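# Lift headset by headband, hold its cable aloft

## Task

Using the left arm, keep the headset motionless by gripping its headband (never its cable). The left gripper must be commanded to -1 (fully closed) with the headband pinched between its fingers, and those fingers may touch nothing but the headband. The headset's lowest point must sit roughly a hand's length or more above the tabletop, and no part of it may extend past the table's edge. Apart from its own cable, the only things allowed to touch the headset are the left fingers and, optionally, the right arm. The right gripper must clamp the cable firmly in the middle of its fingers (not at their tips or edges), at a point lower than where the cable exits the ear cup. Between the ear cup and that grip the cable must be well above the table and may touch only itself, the headset and the arms. If the right arm were removed, no part of the headset may drop more than a little. The cable's loose end must not dangle below the tabletop, and if at any moment it goes well below the tabletop or well beyond the table's edge, whether held or not, the task is failed. Once everything above is true, declare completion with finished_scene. Nothing other than this required hold counts as accomplished if only the robot is keeping it in place at the end.

## Robot and tools

Robot: two 6-joint arms, left_arm and right_arm, each with a parallel two-finger gripper. The names are just labels and do not correspond to image sides.

Frame: one shared scene frame. Origin on the tabletop midway between the arms, +z up, +x outward over the table, left_arm on the +y side. Positions in metres, orientations as quaternions (w, x, y, z). A gripper's fingers point along its own +z and separate along its own y. The reported end-effector point lies between the finger pads, roughly 1 cm short of the fingertips. Reported hand positions can be somewhat wrong, more so when the arm is stretched far.

execute_actions: argument actions is a list with zero or one entry. Empty list ({"actions": []}) only reads the state. A motion entry is {"rows": [...], "steps": N} with N from 1 to 15 (default 15); each control step is 1/30 s. Each row is used for one step; if rows run out, the final row repeats. A wait entry is {"steps": N} with N up to 300, counted from the previous result, and sends nothing new. Optional pictures: true/false controls whether camera images come back (they do by default). A rejected call moves nothing.

Row layout: one list of 14 numbers covering both arms, always all 14 even if one arm stays put. First left_arm: waist, shoulder, elbow, wrist pitch, wrist yaw, wrist roll, then opening; then the same seven for right_arm. The six joint values are absolute target angles in radians (same convention as the Joint positions line), not offsets. Stated ranges: waist -2.880..2.880, shoulder 0.000..3.142, elbow 0.000..3.019, wrist pitch -1.693..1.571, wrist yaw -1.571..1.571, wrist roll -2.094..2.094. The true limits may be up to 0.019 rad off either way. A call is refused if a target exceeds a stated end by more than 0.019 rad and is further out than the joint's last reported angle. Targets beyond the real end get clipped; a "joint sent to its limit" line then appears (possibly referring to an earlier, still-running action). Absence of that line does not prove more travel is available.

Opening: absolute value from -1 (closed) to +1 (fully open, pad gap 0.094 m). Away from the extremes, fingers move to where grip_measured would read your number. To hold something, command about 0.03 below its grip_measured for a secure grip, less for a gentler one. Each gripper's readings may be biased by up to ~1 mm. Pad force tops out around 50-62 N (less on some grippers, less for parts under ~2 mm thick), with a possible brief spike at first contact. Note the task requires the left opening to be exactly -1 at the end.

Motion: speed is limited. Each step the sent target is kept within a lead of the measured angle: waist 0.264, shoulder 0.32, elbow 0.276, wrist pitch 0.33, wrist yaw 0.186, wrist roll 0.522 rad. If targets would move a gripper more than 70 mm from where it is measured, all that arm's targets are pulled back proportionally. Far moves therefore need several calls.

Between calls the simulation keeps running: arms continue toward the last row sent, until everything has nearly stopped (slow or blocked counts) or a step is HELD. After that only a new action resumes travel or pressing; fingers already moving keep going.

Result lines: the state line shows each arm's end-effector position and quaternion. Joint positions / Joint velocities give per arm six joints (rad, rad/s) then finger gap (m, m/s). grip_measured is the measured opening in command units. HELD marks steps where all or part of your row was not applied. "joint command not followed" means a clearance check altered or blocked joint targets on some steps; the rest of the row still ran. Joint torques list total drive output per joint (no gripper); they are offset, scaled, noisy, nonzero in free air, and friction can mimic or mask load. MOTOR HOT appears from 85 °C; at 100 °C the arm loses power and drops what it holds (OVER-TEMPERATURE FAULT) until it cools. Heat builds while holding a load, even during your thinking. Occasional brief tugs on held parts or pushes on loose objects may occur.

zoom_image: camera (one of cam_head_left, cam_head_right, cam_high, cam_low at 504x504; cam_left_wrist, cam_right_wrist at 616x616) and region [x0, y0, x1, y1] in pixels from the top-left corner, no larger than 504x504. Gives a sharper crop of that camera's latest image.

finished_scene: pass scene, the number of the current scene. It is irreversible and reports whether the task succeeded. Replying with no tool call ends everything.

Avoid: dropping or knocking anything off the table, letting the cable end fall off or below the table, arms colliding or shoving each other, slamming into objects, and pressing very hard. Prefer smooth, economical moves.

Each tool is called after "Call:" as name(argument=value, ...) on one line, values as JSON.

## Session

I'll start by looking at the current state.

Call:
execute_actions(actions=[])

Scene clock: 0.00 s of 4200.00 s.
left_arm: end_effector_position=(+0.2865, -0.0903, +0.2769) grip_measured=+1.000 end_effector_quat_wxyz=(+0.016, -0.107, +0.994, -0.013) | right_arm: end_effector_position=(+0.0637, -0.7771, +0.1421) grip_measured=+1.000 end_effector_quat_wxyz=(-0.126, -0.222, +0.943, -0.213)
Joint positions: left_arm=[-1.068  1.502  1.528 -1.557 -0.014 -1.16   0.094] | right_arm=[-1.287  1.457  1.038 -0.685  0.188 -1.979  0.094]
Joint velocities: left_arm=[ 0.005 -0.005 -0.017  0.007 -0.022 -0.007  0.   ] | right_arm=[ 0.005 -0.015 -0.007 -0.002  0.022  0.066  0.   ]
Joint torques (N m, as the arm reports them, + toward a larger angle): no reading
Motor temperatures (°C, as the motors report them): left_arm=[21 22 23 24 24 24] | right_arm=[22 23 22 23 22 24]

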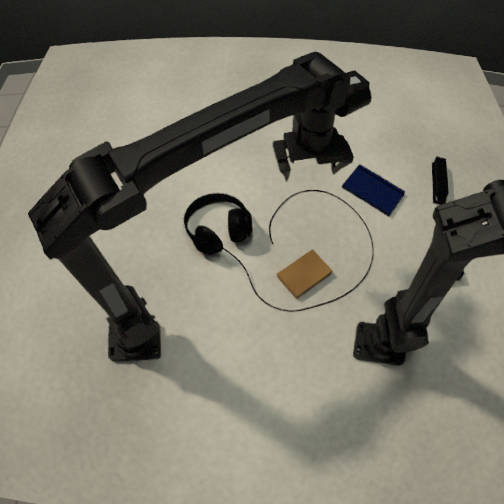

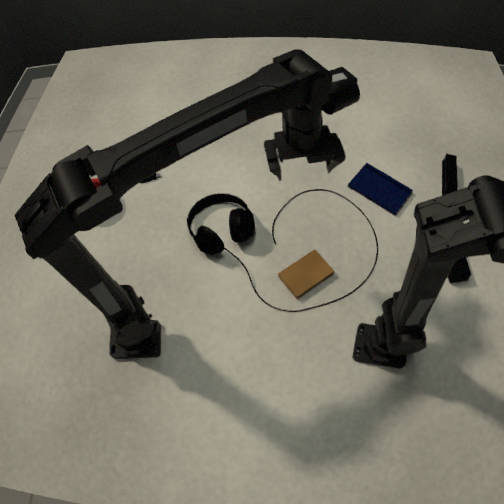

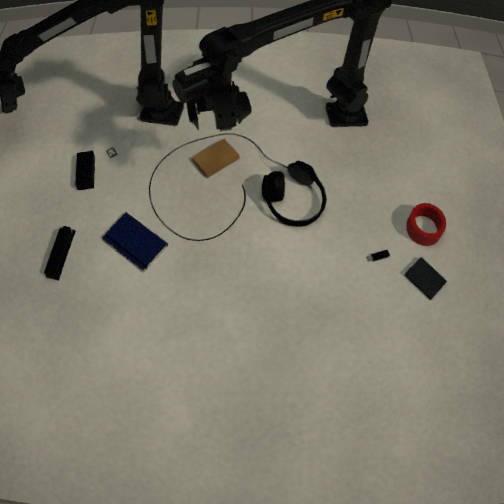

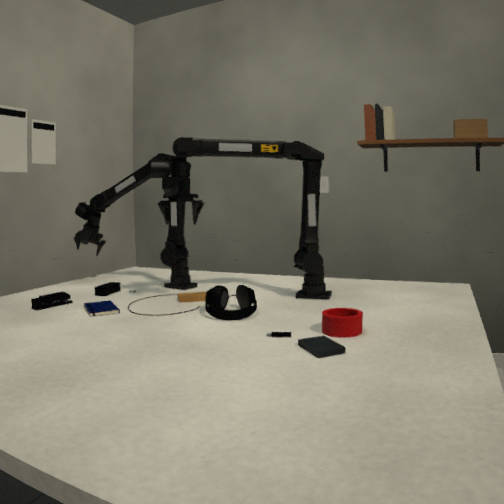

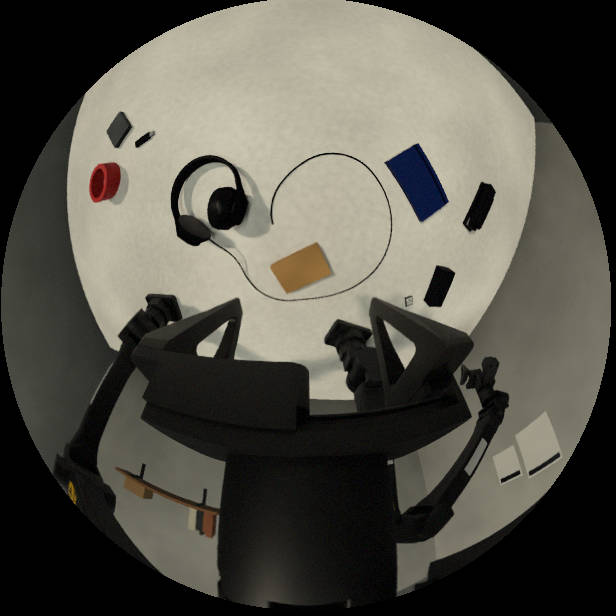

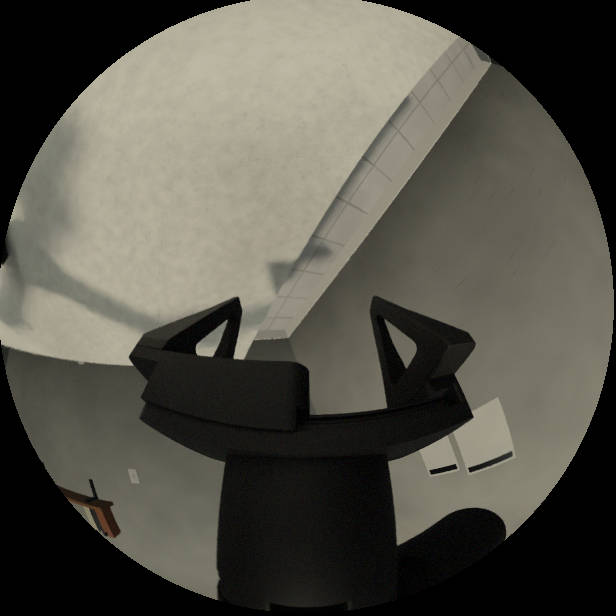

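Call:
execute_actions(actions=[{"rows": [[-0.75, 1.502, 1.528, -1.557, -0.014, -1.16, 1, -0.9, 1.457, 1.038, -0.685, 0.188, -1.979, 1]], "steps": 15}], pictures=false)

Scene clock: 68.53 s of 4200.00 s.
left_arm: end_effector_position=(+0.3994, +0.0284, +0.2769) grip_measured=+1.000 end_effector_quat_wxyz=(+0.019, -0.284, +0.959, -0.010) | right_arm: end_effector_position=(+0.2731, -0.7237, +0.1420) grip_measured=+1.000 end_effector_quat_wxyz=(-0.075, -0.418, +0.874, -0.235)
Joint positions: left_arm=[-0.707  1.502  1.528 -1.557 -0.016 -1.16   0.094] | right_arm=[-0.858  1.457  1.038 -0.685  0.184 -1.979  0.094]
Joint velocities: left_arm=[-0.298 -0.005 -0.012 -0.002 -0.007 -0.022  0.   ] | right_arm=[-0.171 -0.005 -0.022 -0.022  0.007 -0.007  0.   ]
Joint torques (N m, as the arm reports them, + toward a larger angle): left_arm=[-2.25 -9.84  9.62  0.2  -0.01  0.04] | right_arm=[ -2.74 -12.7    8.38   0.92   0.11   0.05]
Motor temperatures (°C, as the motors report them): left_arm=[22 25 33 24 24 24] | right_arm=[22 24 28 23 22 24]
Steps of this call (steps 1 to 90: nothing new was sent; then 65.03 s passed at rest; steps 91 to 105: all 15 steps of this action). Readings (joint positions):
91: left_arm=[-1.060 1.502 1.528 -1.557 -0.013 -1.160] | right_arm=[-1.279 1.457 1.038 -0.685 0.191 -1.979]
92: left_arm=[-1.045 1.502 1.528 -1.557 -0.011 -1.160] | right_arm=[-1.264 1.457 1.038 -0.685 0.194 -1.979]
94: left_arm=[-0.982 1.502 1.528 -1.557 -0.011 -1.160] | right_arm=[-1.200 1.457 1.038 -0.685 0.194 -1.979]
98: left_arm=[-0.803 1.502 1.528 -1.557 -0.011 -1.160] | right_arm=[-1.024 1.457 1.038 -0.685 0.193 -1.979]
105: the state above

Call:
execute_actions(actions=[{"steps": 10}], pictures=false)

Scene clock: 75.93 s of 4200.00 s.
left_arm: end_effector_position=(+0.3871, +0.0105, +0.2769) grip_measured=+1.000 end_effector_quat_wxyz=(+0.018, -0.261, +0.965, -0.010) | right_arm: end_effector_position=(+0.2552, -0.7323, +0.1421) grip_measured=+1.000 end_effector_quat_wxyz=(-0.081, -0.401, +0.882, -0.234)
Joint positions: left_arm=[-0.755  1.502  1.528 -1.557 -0.016 -1.16   0.094] | right_arm=[-0.896  1.457  1.038 -0.685  0.187 -1.979  0.094]
Joint velocities: left_arm=[ 0.005  0.005 -0.002 -0.022  0.037 -0.007  0.   ] | right_arm=[-0.015 -0.015  0.002 -0.002  0.037 -0.022  0.   ]
Joint torques (N m, as the arm reports them, + toward a larger angle): left_arm=[-0.22 -9.7   9.62  0.22 -0.02  0.04] | right_arm=[ -0.59 -12.96   8.42   0.89   0.07   0.05]
Motor temperatures (°C, as the motors report them): left_arm=[22 26 33 24 24 24] | right_arm=[22 24 27 23 22 24]
Steps of this call (steps 1 to 30: the robot went on to your last target; steps 31 to 90: nothing new was sent; then 4.40 s passed at rest). Readings (joint positions):
1: left_arm=[-0.717 1.502 1.528 -1.557 -0.016 -1.160] | right_arm=[-0.864 1.457 1.038 -0.685 0.184 -1.979]
2: left_arm=[-0.728 1.502 1.528 -1.557 -0.016 -1.160] | right_arm=[-0.871 1.457 1.038 -0.685 0.185 -1.979]
4: left_arm=[-0.745 1.502 1.528 -1.557 -0.016 -1.160] | right_arm=[-0.885 1.457 1.038 -0.685 0.186 -1.979]
8: left_arm=[-0.755 1.502 1.528 -1.557 -0.016 -1.160] | right_arm=[-0.896 1.457 1.038 -0.685 0.187 -1.979]
90: the state above
All arms were judged still, so your last target was given up. Only a new action makes them travel on or press farther. Fingers that are still opening or closing keep moving.

Call:
execute_actions(actions=[{"rows": [[-0.755, 1.502, 1.528, -1.53, -0.014, -1.16, 1, -0.896, 1.457, 1.038, -0.685, 0.16, -1.8, 1],[-0.755, 1.502, 1.528, -1.49, -0.014, -1.16, 1, -0.896, 1.457, 1.038, -0.685, 0.13, -1.6, 1],[-0.755, 1.502, 1.528, -1.44, -0.014, -1.16, 1, -0.896, 1.457, 1.038, -0.685, 0.1, -1.4, 1],[-0.755, 1.502, 1.528, -1.39, -0.014, -1.16, 1, -0.896, 1.457, 1.038, -0.685, 0.07, -1.2, 1],[-0.755, 1.502, 1.528, -1.34, -0.014, -1.16, 1, -0.896, 1.457, 1.038, -0.685, 0.04, -1.0, 1],[-0.755, 1.502, 1.528, -1.29, -0.014, -1.16, 1, -0.896, 1.457, 1.038, -0.685, 0.02, -0.8, 1],[-0.755, 1.502, 1.528, -1.25, -0.014, -1.16, 1, -0.896, 1.457, 1.038, -0.685, 0.0, -0.6, 1],[-0.755, 1.502, 1.528, -1.22, -0.014, -1.16, 1, -0.896, 1.457, 1.038, -0.685, 0.0, -0.4, 1],[-0.755, 1.502, 1.528, -1.2, -0.014, -1.16, 1, -0.896, 1.457, 1.038, -0.685, 0.0, -0.2, 1],[-0.755, 1.502, 1.528, -1.2, -0.014, -1.16, 1, -0.896, 1.457, 1.038, -0.685, 0.0, 0.0, 1]], "steps": 15}], pictures=false)

Call:
execute_actions(actions=[{"steps": 30}], pictures=false)

Scene clock: 105.77 s of 4200.00 s.
left_arm: end_effector_position=(+0.4521, -0.0371, +0.2938) grip_measured=+1.000 end_effector_quat_wxyz=(+0.123, -0.258, +0.948, -0.141) | right_arm: end_effector_position=(+0.2837, -0.7186, +0.1394) grip_measured=+1.000 end_effector_quat_wxyz=(+0.147, +0.199, +0.952, -0.178)
Joint positions: left_arm=[-0.755  1.502  1.528 -1.22  -0.016 -1.16   0.094] | right_arm=[-0.896  1.457  1.038 -0.685  0.002 -0.669  0.094]
Joint velocities: left_arm=[ 0.005  0.005  0.012 -0.002 -0.022 -0.007  0.   ] | right_arm=[-0.015 -0.005 -0.037 -0.002 -0.037  2.835  0.   ]
Joint torques (N m, as the arm reports them, + toward a larger angle): left_arm=[ -0.6  -10.27  10.21   1.85  -0.01   0.08] | right_arm=[ -0.11 -12.97   8.48   1.02  -0.16   0.14]
Motor temperatures (°C, as the motors report them): left_arm=[22 26 32 24 24 24] | right_arm=[22 25 27 23 22 24]
Steps of this call (steps 1 to 90: nothing new was sent; then 26.33 s passed at rest; steps 91 to 105: all 15 steps of this action). Readings (joint positions):
91: left_arm=[-0.755 1.502 1.528 -1.555 -0.016 -1.160] | right_arm=[-0.896 1.457 1.038 -0.685 0.177 -1.957]
92: left_arm=[-0.755 1.502 1.528 -1.547 -0.016 -1.160] | right_arm=[-0.896 1.457 1.038 -0.685 0.155 -1.902]
94: left_arm=[-0.755 1.502 1.528 -1.493 -0.016 -1.160] | right_arm=[-0.896 1.457 1.038 -0.685 0.099 -1.722]
98: left_arm=[-0.755 1.502 1.528 -1.317 -0.016 -1.160] | right_arm=[-0.896 1.457 1.038 -0.685 0.009 -1.339]
105: the state above

Scene clock: 106.77 s of 4200.00 s.
left_arm: end_effector_position=(+0.4521, -0.0372, +0.2938) grip_measured=+1.000 end_effector_quat_wxyz=(+0.123, -0.258, +0.948, -0.141) | right_arm: end_effector_position=(+0.2837, -0.7186, +0.1394) grip_measured=+1.000 end_effector_quat_wxyz=(+0.197, +0.494, +0.838, -0.121)
Joint positions: left_arm=[-0.755  1.502  1.528 -1.22  -0.016 -1.16   0.094] | right_arm=[-0.896  1.457  1.038 -0.685  0.002 -0.016  0.094]
Joint velocities: left_arm=[-0.005 -0.015  0.002  0.007 -0.022  0.037  0.   ] | right_arm=[ 0.015  0.005 -0.002  0.012 -0.007 -0.095  0.   ]
Joint torques (N m, as the arm reports them, + toward a larger angle): left_arm=[ -0.58 -10.2   10.21   1.73  -0.02   0.08] | right_arm=[ -0.25 -13.16   8.46   1.01  -0.11   0.18]
Motor temperatures (°C, as the motors report them): left_arm=[22 26 32 24 24 24] | right_arm=[22 25 27 23 22 24]
Steps of this call (steps 1 to 30: the robot went on to your last target). Readings (joint positions):
1: left_arm=[-0.755 1.502 1.528 -1.220 -0.016 -1.160] | right_arm=[-0.896 1.457 1.038 -0.685 0.002 -0.573]
2: left_arm=[-0.755 1.502 1.528 -1.220 -0.016 -1.160] | right_arm=[-0.896 1.457 1.038 -0.685 0.002 -0.477]
4: left_arm=[-0.755 1.502 1.528 -1.220 -0.016 -1.160] | right_arm=[-0.896 1.457 1.038 -0.685 0.002 -0.312]
8: left_arm=[-0.755 1.502 1.528 -1.220 -0.016 -1.160] | right_arm=[-0.896 1.457 1.038 -0.685 0.002 -0.136]
30: the state above

Call:
execute_actions(actions=[{"rows": [[-0.755, 1.502, 1.51, -1.2, -0.014, -1.16, 1, -0.896, 1.44, 1.038, -0.685, 0.0, 0.0, 1],[-0.755, 1.502, 1.49, -1.2, -0.014, -1.16, 1, -0.896, 1.42, 1.038, -0.685, 0.0, 0.0, 1],[-0.755, 1.502, 1.46, -1.2, -0.014, -1.16, 1, -0.896, 1.40, 1.038, -0.685, 0.0, 0.0, 1],[-0.755, 1.502, 1.43, -1.2, -0.014, -1.16, 1, -0.896, 1.375, 1.038, -0.685, 0.0, 0.0, 1],[-0.755, 1.502, 1.40, -1.2, -0.014, -1.16, 1, -0.896, 1.35, 1.038, -0.685, 0.0, 0.0, 1],[-0.755, 1.502, 1.37, -1.2, -0.014, -1.16, 1, -0.896, 1.325, 1.038, -0.685, 0.0, 0.0, 1],[-0.755, 1.502, 1.34, -1.2, -0.014, -1.16, 1, -0.896, 1.30, 1.038, -0.685, 0.0, 0.0, 1],[-0.755, 1.502, 1.31, -1.2, -0.014, -1.16, 1, -0.896, 1.275, 1.038, -0.685, 0.0, 0.0, 1],[-0.755, 1.502, 1.28, -1.2, -0.014, -1.16, 1, -0.896, 1.25, 1.038, -0.685, 0.0, 0.0, 1],[-0.755, 1.502, 1.26, -1.2, -0.014, -1.16, 1, -0.896, 1.23, 1.038, -0.685, 0.0, 0.0, 1],[-0.755, 1.502, 1.245, -1.2, -0.014, -1.16, 1, -0.896, 1.21, 1.038, -0.685, 0.0, 0.0, 1],[-0.755, 1.502, 1.235, -1.2, -0.014, -1.16, 1, -0.896, 1.2, 1.038, -0.685, 0.0, 0.0, 1],[-0.755, 1.502, 1.228, -1.2, -0.014, -1.16, 1, -0.896, 1.2, 1.038, -0.685, 0.0, 0.0, 1]], "steps": 15}], pictures=false)

Call:
execute_actions(actions=[{"steps": 30}])

Scene clock: 145.10 s of 4200.00 s.
left_arm: end_effector_position=(+0.3836, +0.0130, +0.1649) grip_measured=+1.000 end_effector_quat_wxyz=(+0.034, -0.261, +0.964, -0.029) | right_arm: end_effector_position=(+0.2728, -0.6982, +0.2656) grip_measured=+1.000 end_effector_quat_wxyz=(+0.305, +0.475, +0.804, -0.187)
Joint positions: left_arm=[-0.755  1.497  1.223 -1.209 -0.016 -1.16   0.094] | right_arm=[-0.896  1.181  1.028 -0.685  0.002 -0.015  0.094]
Joint velocities: left_arm=[-0.005 -0.005 -0.11   0.002  0.037 -0.022  0.   ] | right_arm=[-0.024 -0.454 -0.012 -0.017  0.051 -0.022  0.   ]
Joint torques (N m, as the arm reports them, + toward a larger angle): left_arm=[-0.49 -8.85 10.26  0.7  -0.02  0.04] | right_arm=[-0.2  -5.82 10.24  1.45 -0.1   0.17]
Motor temperatures (°C, as the motors report them): left_arm=[22 27 34 25 24 24] | right_arm=[22 25 27 23 22 24]
Steps of this call (steps 1 to 15: the robot went on to your last target; steps 16 to 90: nothing new was sent; then 34.83 s passed at rest; steps 91 to 105: all 15 steps of this action). Readings (joint positions):
91: left_arm=[-0.755 1.502 1.527 -1.219 -0.016 -1.160] | right_arm=[-0.896 1.457 1.038 -0.685 0.002 -0.015]
92: left_arm=[-0.755 1.502 1.523 -1.218 -0.016 -1.160] | right_arm=[-0.896 1.456 1.038 -0.685 0.002 -0.015]
94: left_arm=[-0.755 1.499 1.497 -1.212 -0.016 -1.160] | right_arm=[-0.896 1.447 1.035 -0.685 0.002 -0.015]
98: left_arm=[-0.755 1.494 1.382 -1.209 -0.016 -1.160] | right_arm=[-0.896 1.375 1.028 -0.685 0.002 -0.015]
105: the state above

Scene clock: 146.10 s of 4200.00 s.
left_arm: end_effector_position=(+0.3833, +0.0133, +0.1645) grip_measured=+1.000 end_effector_quat_wxyz=(+0.033, -0.261, +0.964, -0.029) | right_arm: end_effector_position=(+0.2737, -0.6998, +0.2591) grip_measured=+1.000 end_effector_quat_wxyz=(+0.300, +0.476, +0.806, -0.184)
Joint positions: left_arm=[-0.755  1.497  1.222 -1.209 -0.016 -1.16   0.094] | right_arm=[-0.896  1.195  1.028 -0.685  0.002 -0.015  0.094]
Joint velocities: left_arm=[-0.015  0.005  0.007  0.002 -0.037  0.081  0.   ] | right_arm=[ 0.005 -0.015  0.017 -0.002  0.022 -0.066  0.   ]
Joint torques (N m, as the arm reports them, + toward a larger angle): left_arm=[-0.53 -8.95  9.88  0.68 -0.02  0.05] | right_arm=[-0.11 -9.61 10.28  1.42 -0.1   0.17]
Motor temperatures (°C, as the motors report them): left_arm=[22 27 34 25 24 24] | right_arm=[22 25 27 23 22 24]
Steps of this call (steps 1 to 30: the robot went on to your last target). Readings (joint positions):
1: left_arm=[-0.755 1.497 1.222 -1.209 -0.016 -1.160] | right_arm=[-0.896 1.169 1.028 -0.685 0.002 -0.015]
2: left_arm=[-0.755 1.497 1.222 -1.209 -0.016 -1.160] | right_arm=[-0.896 1.163 1.028 -0.685 0.002 -0.015]
4: left_arm=[-0.755 1.497 1.222 -1.209 -0.016 -1.160] | right_arm=[-0.896 1.166 1.028 -0.685 0.002 -0.015]
8: left_arm=[-0.755 1.497 1.222 -1.209 -0.016 -1.160] | right_arm=[-0.896 1.187 1.028 -0.685 0.002 -0.015]
30: the state above
All arms were judged still, so your last target was given up. Only a new action makes them travel on or press farther. Fingers that are still opening or closing keep moving.

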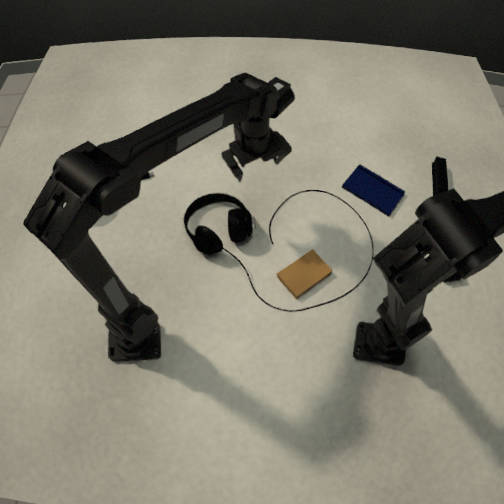

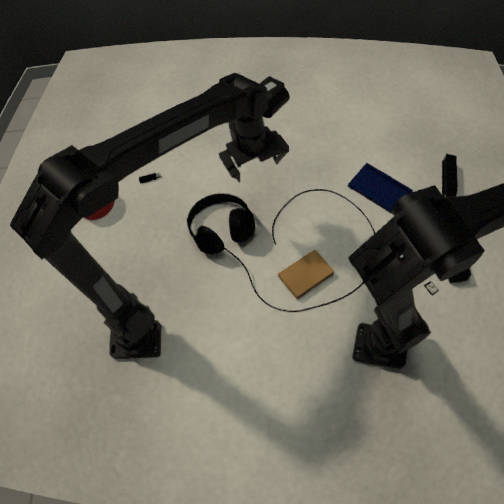

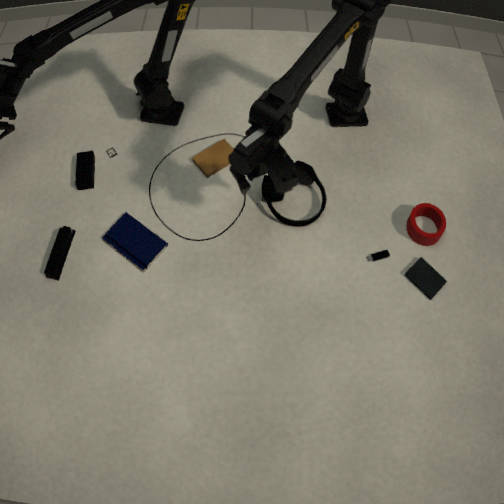

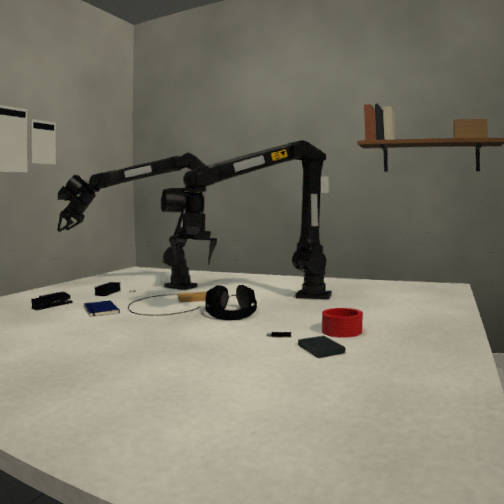

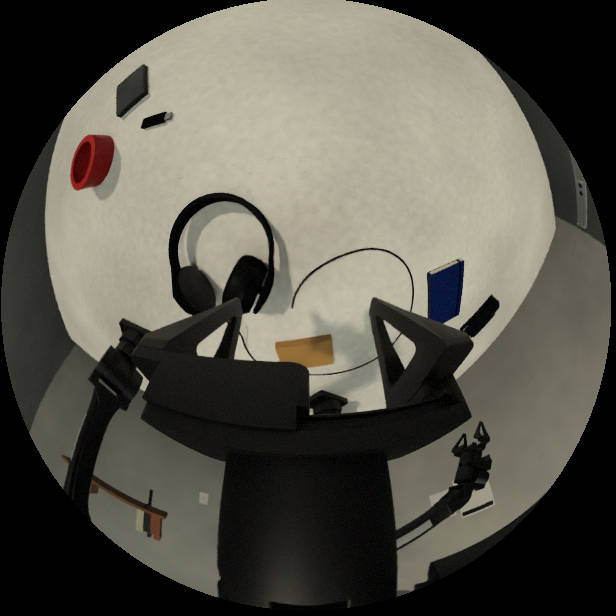

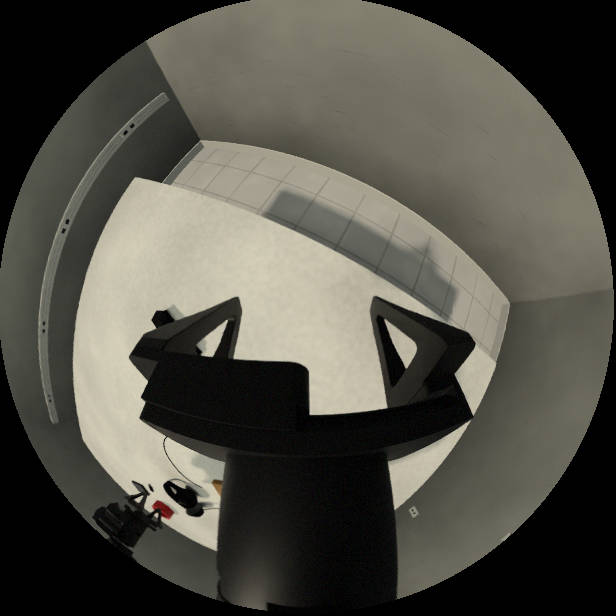

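Call:
execute_actions(actions=[{"rows": [[-0.745, 1.494, 1.218, -1.21, 0, -1.05, 1, -0.86, 1.2, 1.03, -0.685, 0.0, 0.0, 1],[-0.73, 1.49, 1.21, -1.213, 0, -0.92, 1, -0.81, 1.2, 1.03, -0.685, 0.0, 0.0, 1],[-0.71, 1.485, 1.20, -1.216, 0, -0.80, 1, -0.75, 1.2, 1.03, -0.685, 0.0, 0.0, 1],[-0.685, 1.478, 1.19, -1.22, 0, -0.68, 1, -0.69, 1.2, 1.03, -0.685, 0.0, 0.0, 1],[-0.66, 1.47, 1.18, -1.224, 0, -0.56, 1, -0.63, 1.2, 1.03, -0.685, 0.0, 0.0, 1],[-0.635, 1.462, 1.17, -1.228, 0, -0.44, 1, -0.57, 1.2, 1.03, -0.685, 0.0, 0.0, 1],[-0.61, 1.455, 1.16, -1.232, 0, -0.32, 1, -0.51, 1.2, 1.03, -0.685, 0.0, 0.0, 1],[-0.585, 1.448, 1.15, -1.236, 0, -0.20, 1, -0.45, 1.2, 1.03, -0.685, 0.0, 0.0, 1],[-0.56, 1.44, 1.14, -1.24, 0, -0.08, 1, -0.39, 1.2, 1.03, -0.685, 0.0, 0.0, 1],[-0.535, 1.433, 1.13, -1.244, 0, 0.04, 1, -0.33, 1.2, 1.03, -0.685, 0.0, 0.0, 1],[-0.51, 1.426, 1.12, -1.247, 0, 0.16, 1, -0.27, 1.2, 1.03, -0.685, 0.0, 0.0, 1],[-0.49, 1.42, 1.11, -1.25, 0, 0.28, 1, -0.21, 1.2, 1.03, -0.685, 0.0, 0.0, 1],[-0.47, 1.415, 1.10, -1.252, 0, 0.40, 1, -0.15, 1.2, 1.03, -0.685, 0.0, 0.0, 1],[-0.455, 1.412, 1.095, -1.253, 0, 0.52, 1, -0.09, 1.2, 1.03, -0.685, 0.0, 0.0, 1],[-0.445, 1.41, 1.092, -1.253, 0, 0.70, 1, -0.03, 1.2, 1.03, -0.685, 0.0, 0.0, 1]], "steps": 15}], pictures=false)

Call:
execute_actions(actions=[{"steps": 30}])

Scene clock: 263.97 s of 4200.00 s.
left_arm: end_effector_position=(+0.3981, +0.1453, +0.1472) grip_measured=+1.000 end_effector_quat_wxyz=(+0.005, +0.177, +0.984, -0.000) | right_arm: end_effector_position=(+0.4777, -0.4927, +0.2591) grip_measured=+1.000 end_effector_quat_wxyz=(+0.341, +0.213, +0.912, -0.085)
Joint positions: left_arm=[-0.457  1.434  1.109 -1.235 -0.001  0.021  0.094] | right_arm=[-0.286  1.195  1.028 -0.685  0.003 -0.013  0.094]
Joint velocities: left_arm=[ 0.62  -0.181 -0.232 -0.066 -0.007  2.762  0.   ] | right_arm=[ 1.636 -0.015 -0.007 -0.007  0.007 -0.007  0.   ]
Joint torques (N m, as the arm reports them, + toward a larger angle): left_arm=[-1.97 -9.51  8.73 -0.35  0.05  0.18] | right_arm=[ 0.11 -9.51  9.49  1.39 -0.08  0.1 ]
Motor temperatures (°C, as the motors report them): left_arm=[22 27 35 25 24 24] | right_arm=[22 25 30 23 22 24]
Steps of this call (steps 1 to 90: nothing new was sent; then 114.37 s passed at rest; steps 91 to 105: all 15 steps of this action). Readings (joint positions):
91: left_arm=[-0.754 1.497 1.222 -1.209 -0.011 -1.148] | right_arm=[-0.895 1.195 1.028 -0.685 0.002 -0.015]
92: left_arm=[-0.753 1.497 1.222 -1.209 -0.006 -1.114] | right_arm=[-0.889 1.195 1.028 -0.685 0.003 -0.014]
94: left_arm=[-0.744 1.496 1.217 -1.209 -0.003 -0.996] | right_arm=[-0.846 1.195 1.028 -0.685 0.005 -0.013]
98: left_arm=[-0.668 1.481 1.179 -1.213 -0.001 -0.646] | right_arm=[-0.666 1.195 1.028 -0.685 0.004 -0.013]
105: the state above

Scene clock: 264.97 s of 4200.00 s.
left_arm: end_effector_position=(+0.3957, +0.1539, +0.1484) grip_measured=+1.000 end_effector_quat_wxyz=(+0.004, +0.479, +0.878, +0.002) | right_arm: end_effector_position=(+0.5202, -0.3728, +0.2591) grip_measured=+1.000 end_effector_quat_wxyz=(+0.350, +0.091, +0.932, -0.038)
Joint positions: left_arm=[-0.439  1.421  1.099 -1.24  -0.001  0.682  0.094] | right_arm=[-0.024  1.195  1.028 -0.685 -0.001 -0.013  0.094]
Joint velocities: left_arm=[ 0.005 -0.005 -0.007  0.002 -0.037 -0.051  0.   ] | right_arm=[ 0.005  0.005 -0.007 -0.017  0.037  0.007  0.   ]
Joint torques (N m, as the arm reports them, + toward a larger angle): left_arm=[-1.02 -8.89  8.55 -0.35  0.11  0.22] | right_arm=[-0.48 -9.56  9.65  1.41  0.02  0.16]
Motor temperatures (°C, as the motors report them): left_arm=[22 27 35 25 24 24] | right_arm=[22 25 30 23 22 24]
Steps of this call (steps 1 to 30: the robot went on to your last target). Readings (joint positions):
1: left_arm=[-0.440 1.428 1.104 -1.238 -0.001 0.116] | right_arm=[-0.231 1.195 1.028 -0.685 0.003 -0.013]
2: left_arm=[-0.428 1.425 1.100 -1.239 -0.001 0.210] | right_arm=[-0.176 1.195 1.028 -0.685 0.002 -0.013]
4: left_arm=[-0.423 1.422 1.099 -1.240 -0.001 0.378] | right_arm=[-0.073 1.195 1.028 -0.685 -0.000 -0.013]
8: left_arm=[-0.434 1.421 1.099 -1.240 -0.001 0.559] | right_arm=[0.010 1.195 1.028 -0.685 -0.006 -0.013]
30: the state above

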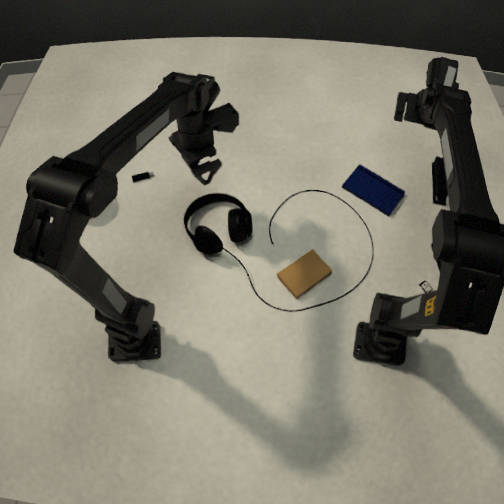

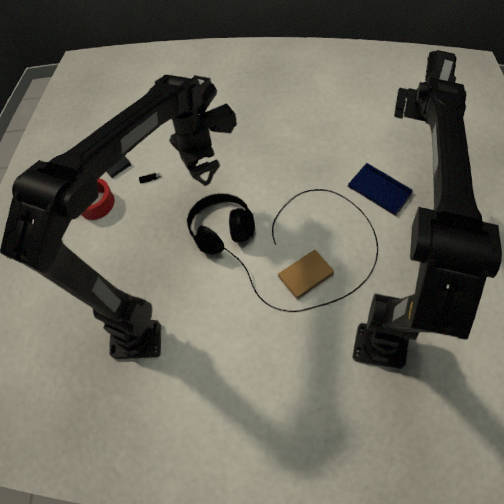

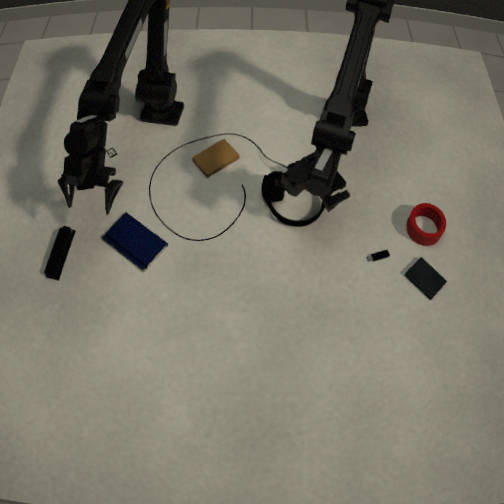

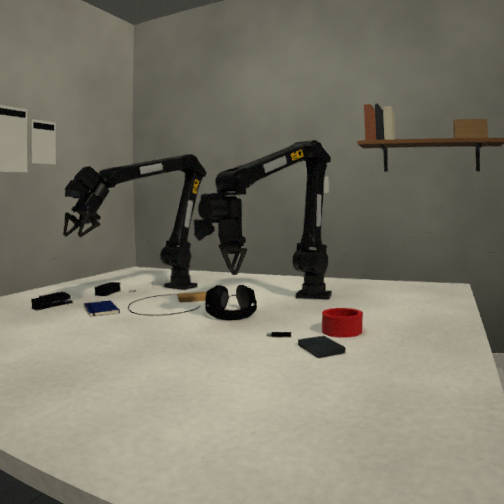

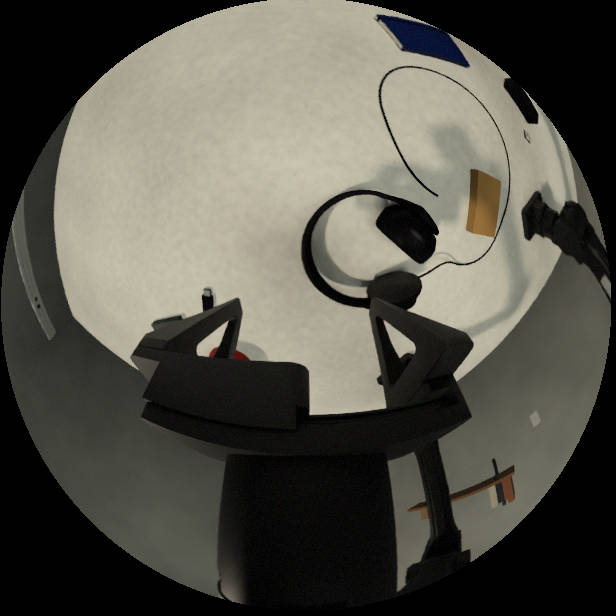

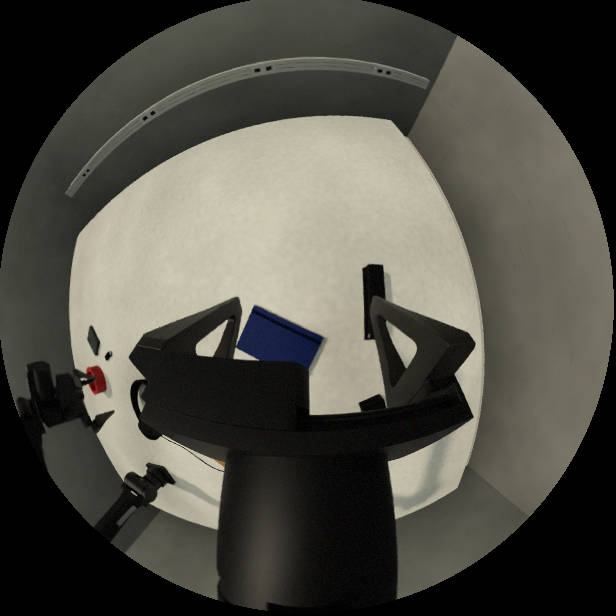

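Call:
zoom_image(camera="cam_left_wrist", region=[220, 150, 480, 410])

Call:
zoom_image(camera="cam_low", region=[170, 220, 290, 340])

Region (220, 150, 480, 410) of cam_left_wrist's 616x616 image, scaled by 1.938, with more detail than that image has.

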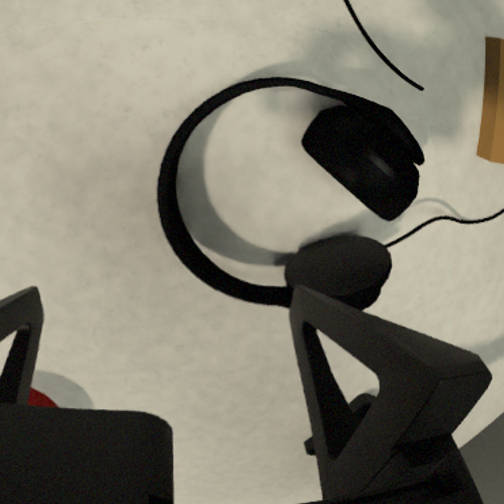

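Region (170, 220, 290, 340) of cam_low's 504x504 image, scaled by 4.200, with more detail than that image has.

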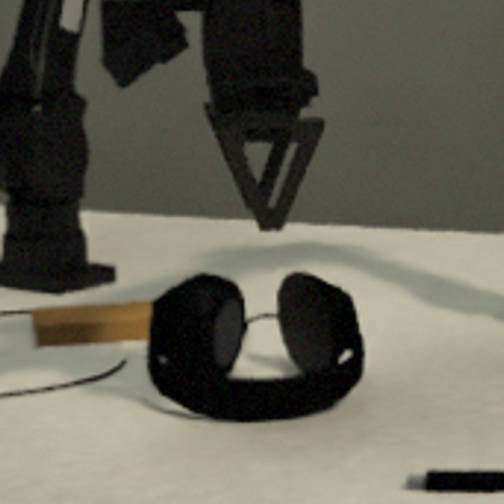

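Call:
execute_actions(actions=[{"rows": [[-0.44, 1.425, 1.094, -1.232, 0, 0.70, 1, 0.0, 1.2, 1.03, -0.685, 0.0, 0.0, 1],[-0.44, 1.432, 1.086, -1.218, 0, 0.70, 1, 0.03, 1.2, 1.03, -0.685, 0.0, 0.0, 1],[-0.44, 1.441, 1.075, -1.199, 0, 0.70, 1, 0.07, 1.2, 1.03, -0.685, 0.0, 0.0, 1],[-0.44, 1.451, 1.063, -1.178, 0, 0.70, 1, 0.11, 1.2, 1.03, -0.685, 0.0, 0.0, 1],[-0.44, 1.461, 1.051, -1.157, 0, 0.70, 1, 0.15, 1.2, 1.03, -0.685, 0.0, 0.0, 1],[-0.44, 1.471, 1.039, -1.136, 0, 0.70, 1, 0.19, 1.2, 1.03, -0.685, 0.0, 0.0, 1],[-0.44, 1.481, 1.027, -1.115, 0, 0.70, 1, 0.23, 1.2, 1.03, -0.685, 0.0, 0.0, 1],[-0.44, 1.491, 1.015, -1.094, 0, 0.70, 1, 0.27, 1.2, 1.03, -0.685, 0.0, 0.0, 1],[-0.44, 1.501, 1.003, -1.073, 0, 0.70, 1, 0.31, 1.2, 1.03, -0.685, 0.0, 0.0, 1],[-0.44, 1.511, 0.991, -1.052, 0, 0.70, 1, 0.35, 1.2, 1.03, -0.685, 0.0, 0.0, 1],[-0.44, 1.520, 0.98, -1.032, 0, 0.70, 1, 0.39, 1.2, 1.03, -0.685, 0.0, 0.0, 1],[-0.44, 1.528, 0.97, -1.014, 0, 0.70, 1, 0.43, 1.2, 1.03, -0.685, 0.0, 0.0, 1],[-0.44, 1.534, 0.962, -1.0, 0, 0.70, 1, 0.46, 1.2, 1.03, -0.685, 0.0, 0.0, 1],[-0.44, 1.537, 0.958, -0.992, 0, 0.70, 1, 0.485, 1.2, 1.03, -0.685, 0.0, 0.0, 1],[-0.44, 1.539, 0.956, -0.987, 0, 0.70, 1, 0.5, 1.2, 1.03, -0.685, 0.0, 0.0, 1]], "steps": 15}], pictures=false)

Call:
execute_actions(actions=[{"steps": 25}])

Scene clock: 302.60 s of 4200.00 s.
left_arm: end_effector_position=(+0.3935, +0.1547, +0.0658) grip_measured=+1.000 end_effector_quat_wxyz=(-0.002, +0.479, +0.878, +0.000) | right_arm: end_effector_position=(+0.5111, -0.1353, +0.2591) grip_measured=+1.000 end_effector_quat_wxyz=(+0.348, -0.139, +0.926, +0.049)
Joint positions: left_arm=[-0.439  1.521  0.968 -1.023 -0.001  0.683  0.094] | right_arm=[ 0.471  1.195  1.028 -0.685 -0.001 -0.012  0.094]
Joint velocities: left_arm=[-0.015  0.288 -0.227  0.266 -0.037  0.051  0.   ] | right_arm=[ 0.904 -0.005  0.002  0.002 -0.007 -0.051  0.   ]
Joint torques (N m, as the arm reports them, + toward a larger angle): left_arm=[-0.63 -8.5   8.44  0.78  0.13  0.22] | right_arm=[-2.39 -9.57  9.57  1.44  0.04  0.15]
Motor temperatures (°C, as the motors report them): left_arm=[22 27 34 24 24 24] | right_arm=[22 25 30 23 22 24]
Steps of this call (steps 1 to 15: the robot went on to your last target; steps 16 to 90: nothing new was sent; then 34.13 s passed at rest; steps 91 to 105: all 15 steps of this action). Readings (joint positions):
91: left_arm=[-0.439 1.421 1.099 -1.240 -0.001 0.683] | right_arm=[-0.024 1.195 1.028 -0.685 -0.001 -0.013]
92: left_arm=[-0.439 1.421 1.099 -1.239 -0.001 0.683] | right_arm=[-0.020 1.195 1.028 -0.685 -0.000 -0.013]
94: left_arm=[-0.439 1.421 1.092 -1.223 -0.001 0.683] | right_arm=[0.005 1.195 1.028 -0.685 0.003 -0.013]
98: left_arm=[-0.439 1.436 1.052 -1.150 -0.001 0.683] | right_arm=[0.157 1.195 1.028 -0.685 0.003 -0.012]
105: the state above

Scene clock: 303.43 s of 4200.00 s.
left_arm: end_effector_position=(+0.3915, +0.1553, +0.0556) grip_measured=+1.000 end_effector_quat_wxyz=(-0.007, +0.479, +0.878, -0.000) | right_arm: end_effector_position=(+0.5054, -0.1172, +0.2591) grip_measured=+1.000 end_effector_quat_wxyz=(+0.347, -0.158, +0.923, +0.056)
Joint positions: left_arm=[-0.439  1.536  0.955 -1.002 -0.001  0.683  0.094] | right_arm=[ 0.51   1.195  1.028 -0.685 -0.002 -0.012  0.094]
Joint velocities: left_arm=[-0.005 -0.005 -0.002  0.002  0.022  0.081  0.   ] | right_arm=[-0.005 -0.015  0.007  0.002 -0.051  0.022  0.   ]
Joint torques (N m, as the arm reports them, + toward a larger angle): left_arm=[-0.69 -8.44  8.2   0.81  0.12  0.21] | right_arm=[-0.86 -9.36  9.61  1.41  0.04  0.16]
Motor temperatures (°C, as the motors report them): left_arm=[22 27 34 24 24 24] | right_arm=[22 25 30 23 22 24]
Steps of this call (steps 1 to 25: the robot went on to your last target). Readings (joint positions):
1: left_arm=[-0.439 1.529 0.961 -1.015 -0.001 0.683] | right_arm=[0.497 1.195 1.028 -0.685 -0.002 -0.012]
2: left_arm=[-0.439 1.534 0.957 -1.012 -0.001 0.683] | right_arm=[0.514 1.195 1.028 -0.685 -0.003 -0.012]
4: left_arm=[-0.439 1.536 0.955 -1.008 -0.001 0.683] | right_arm=[0.524 1.195 1.028 -0.685 -0.003 -0.012]
8: left_arm=[-0.439 1.536 0.955 -1.003 -0.001 0.683] | right_arm=[0.513 1.195 1.028 -0.685 -0.002 -0.012]
25: the state above

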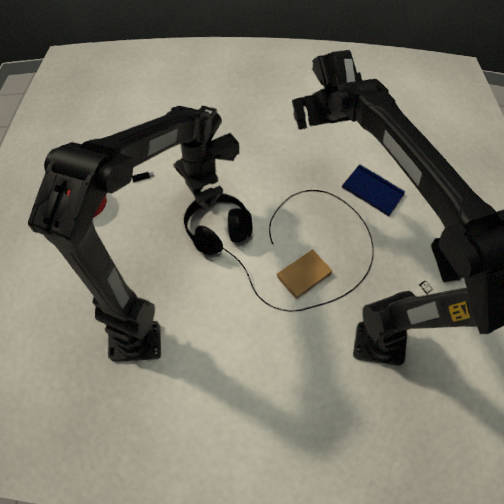

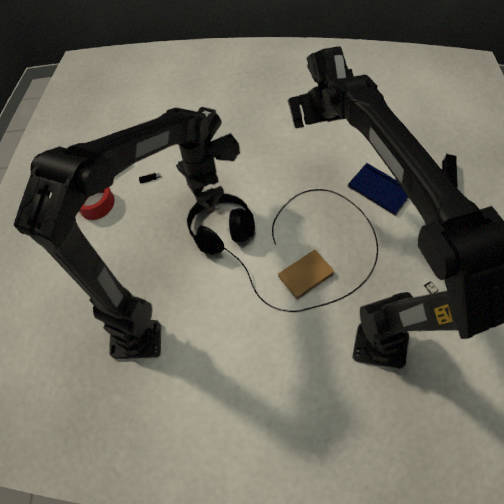

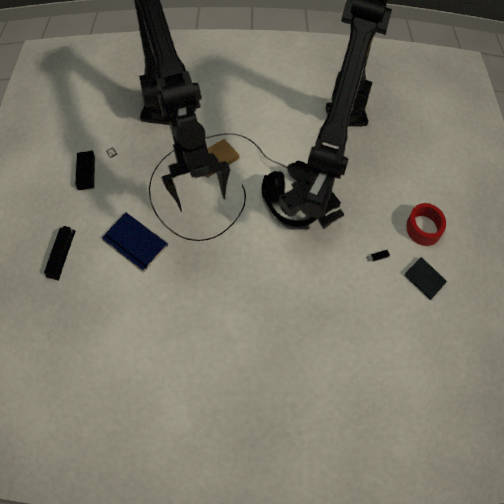

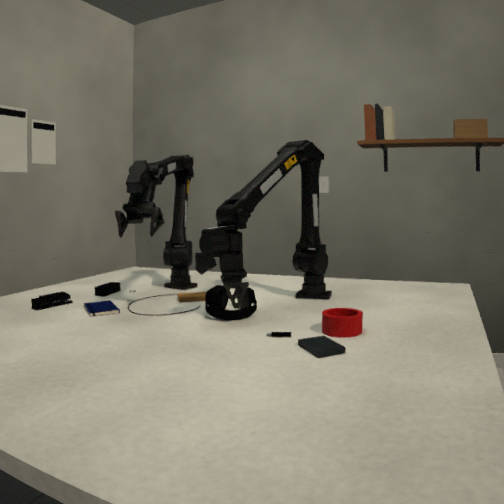

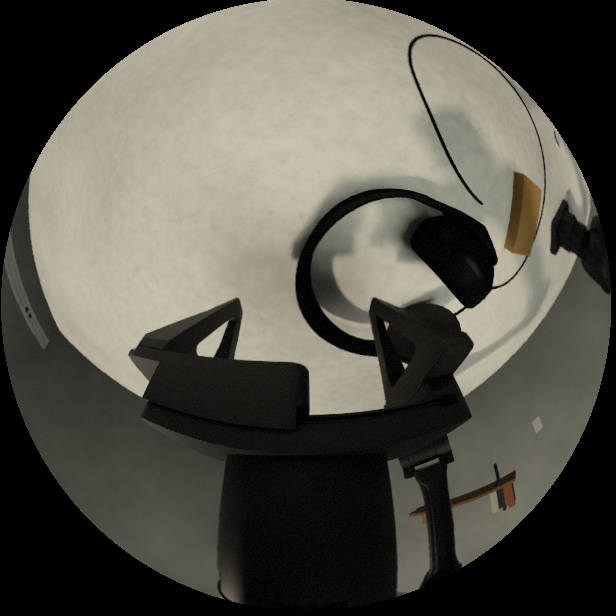

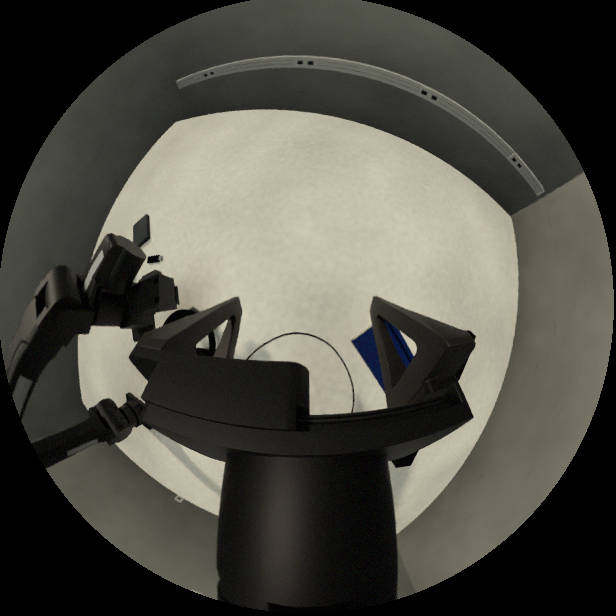

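Call:
zoom_image(camera="cam_left_wrist", region=[200, 160, 520, 420])

Call:
zoom_image(camera="cam_low", region=[180, 240, 280, 340])

Call:
zoom_image(camera="cam_head_left", region=[160, 150, 280, 270])

Region (200, 160, 520, 420) of cam_left_wrist's 616x616 image, scaled by 1.575, with more detail than that image has; it fills the top 410 rows of this view, and the rest is white.

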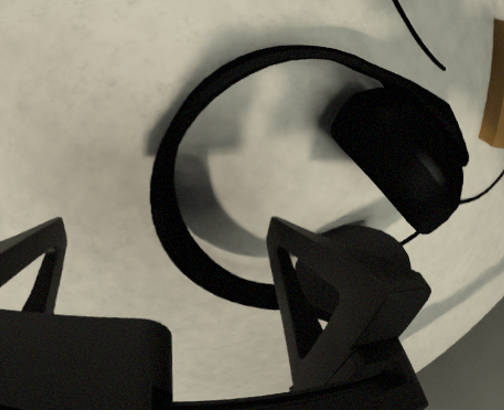

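Region (180, 240, 280, 340) of cam_low's 504x504 image, scaled by 5.040, with more detail than that image has.

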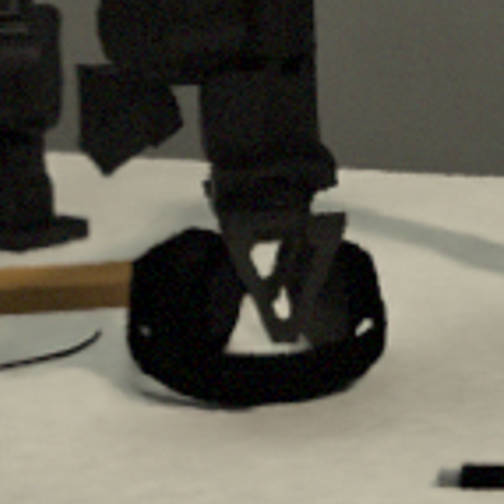

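Region (160, 150, 280, 270) of cam_head_left's 504x504 image, scaled by 4.200, with more detail than that image has.

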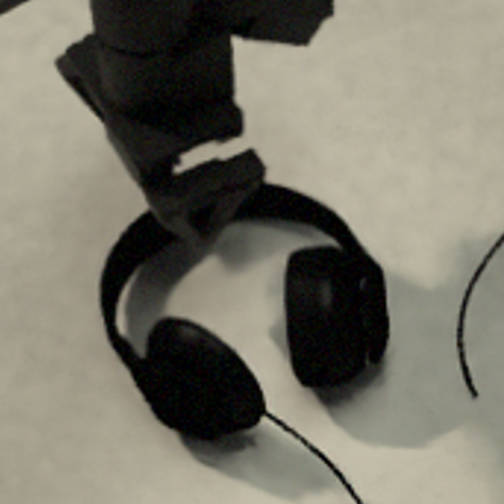

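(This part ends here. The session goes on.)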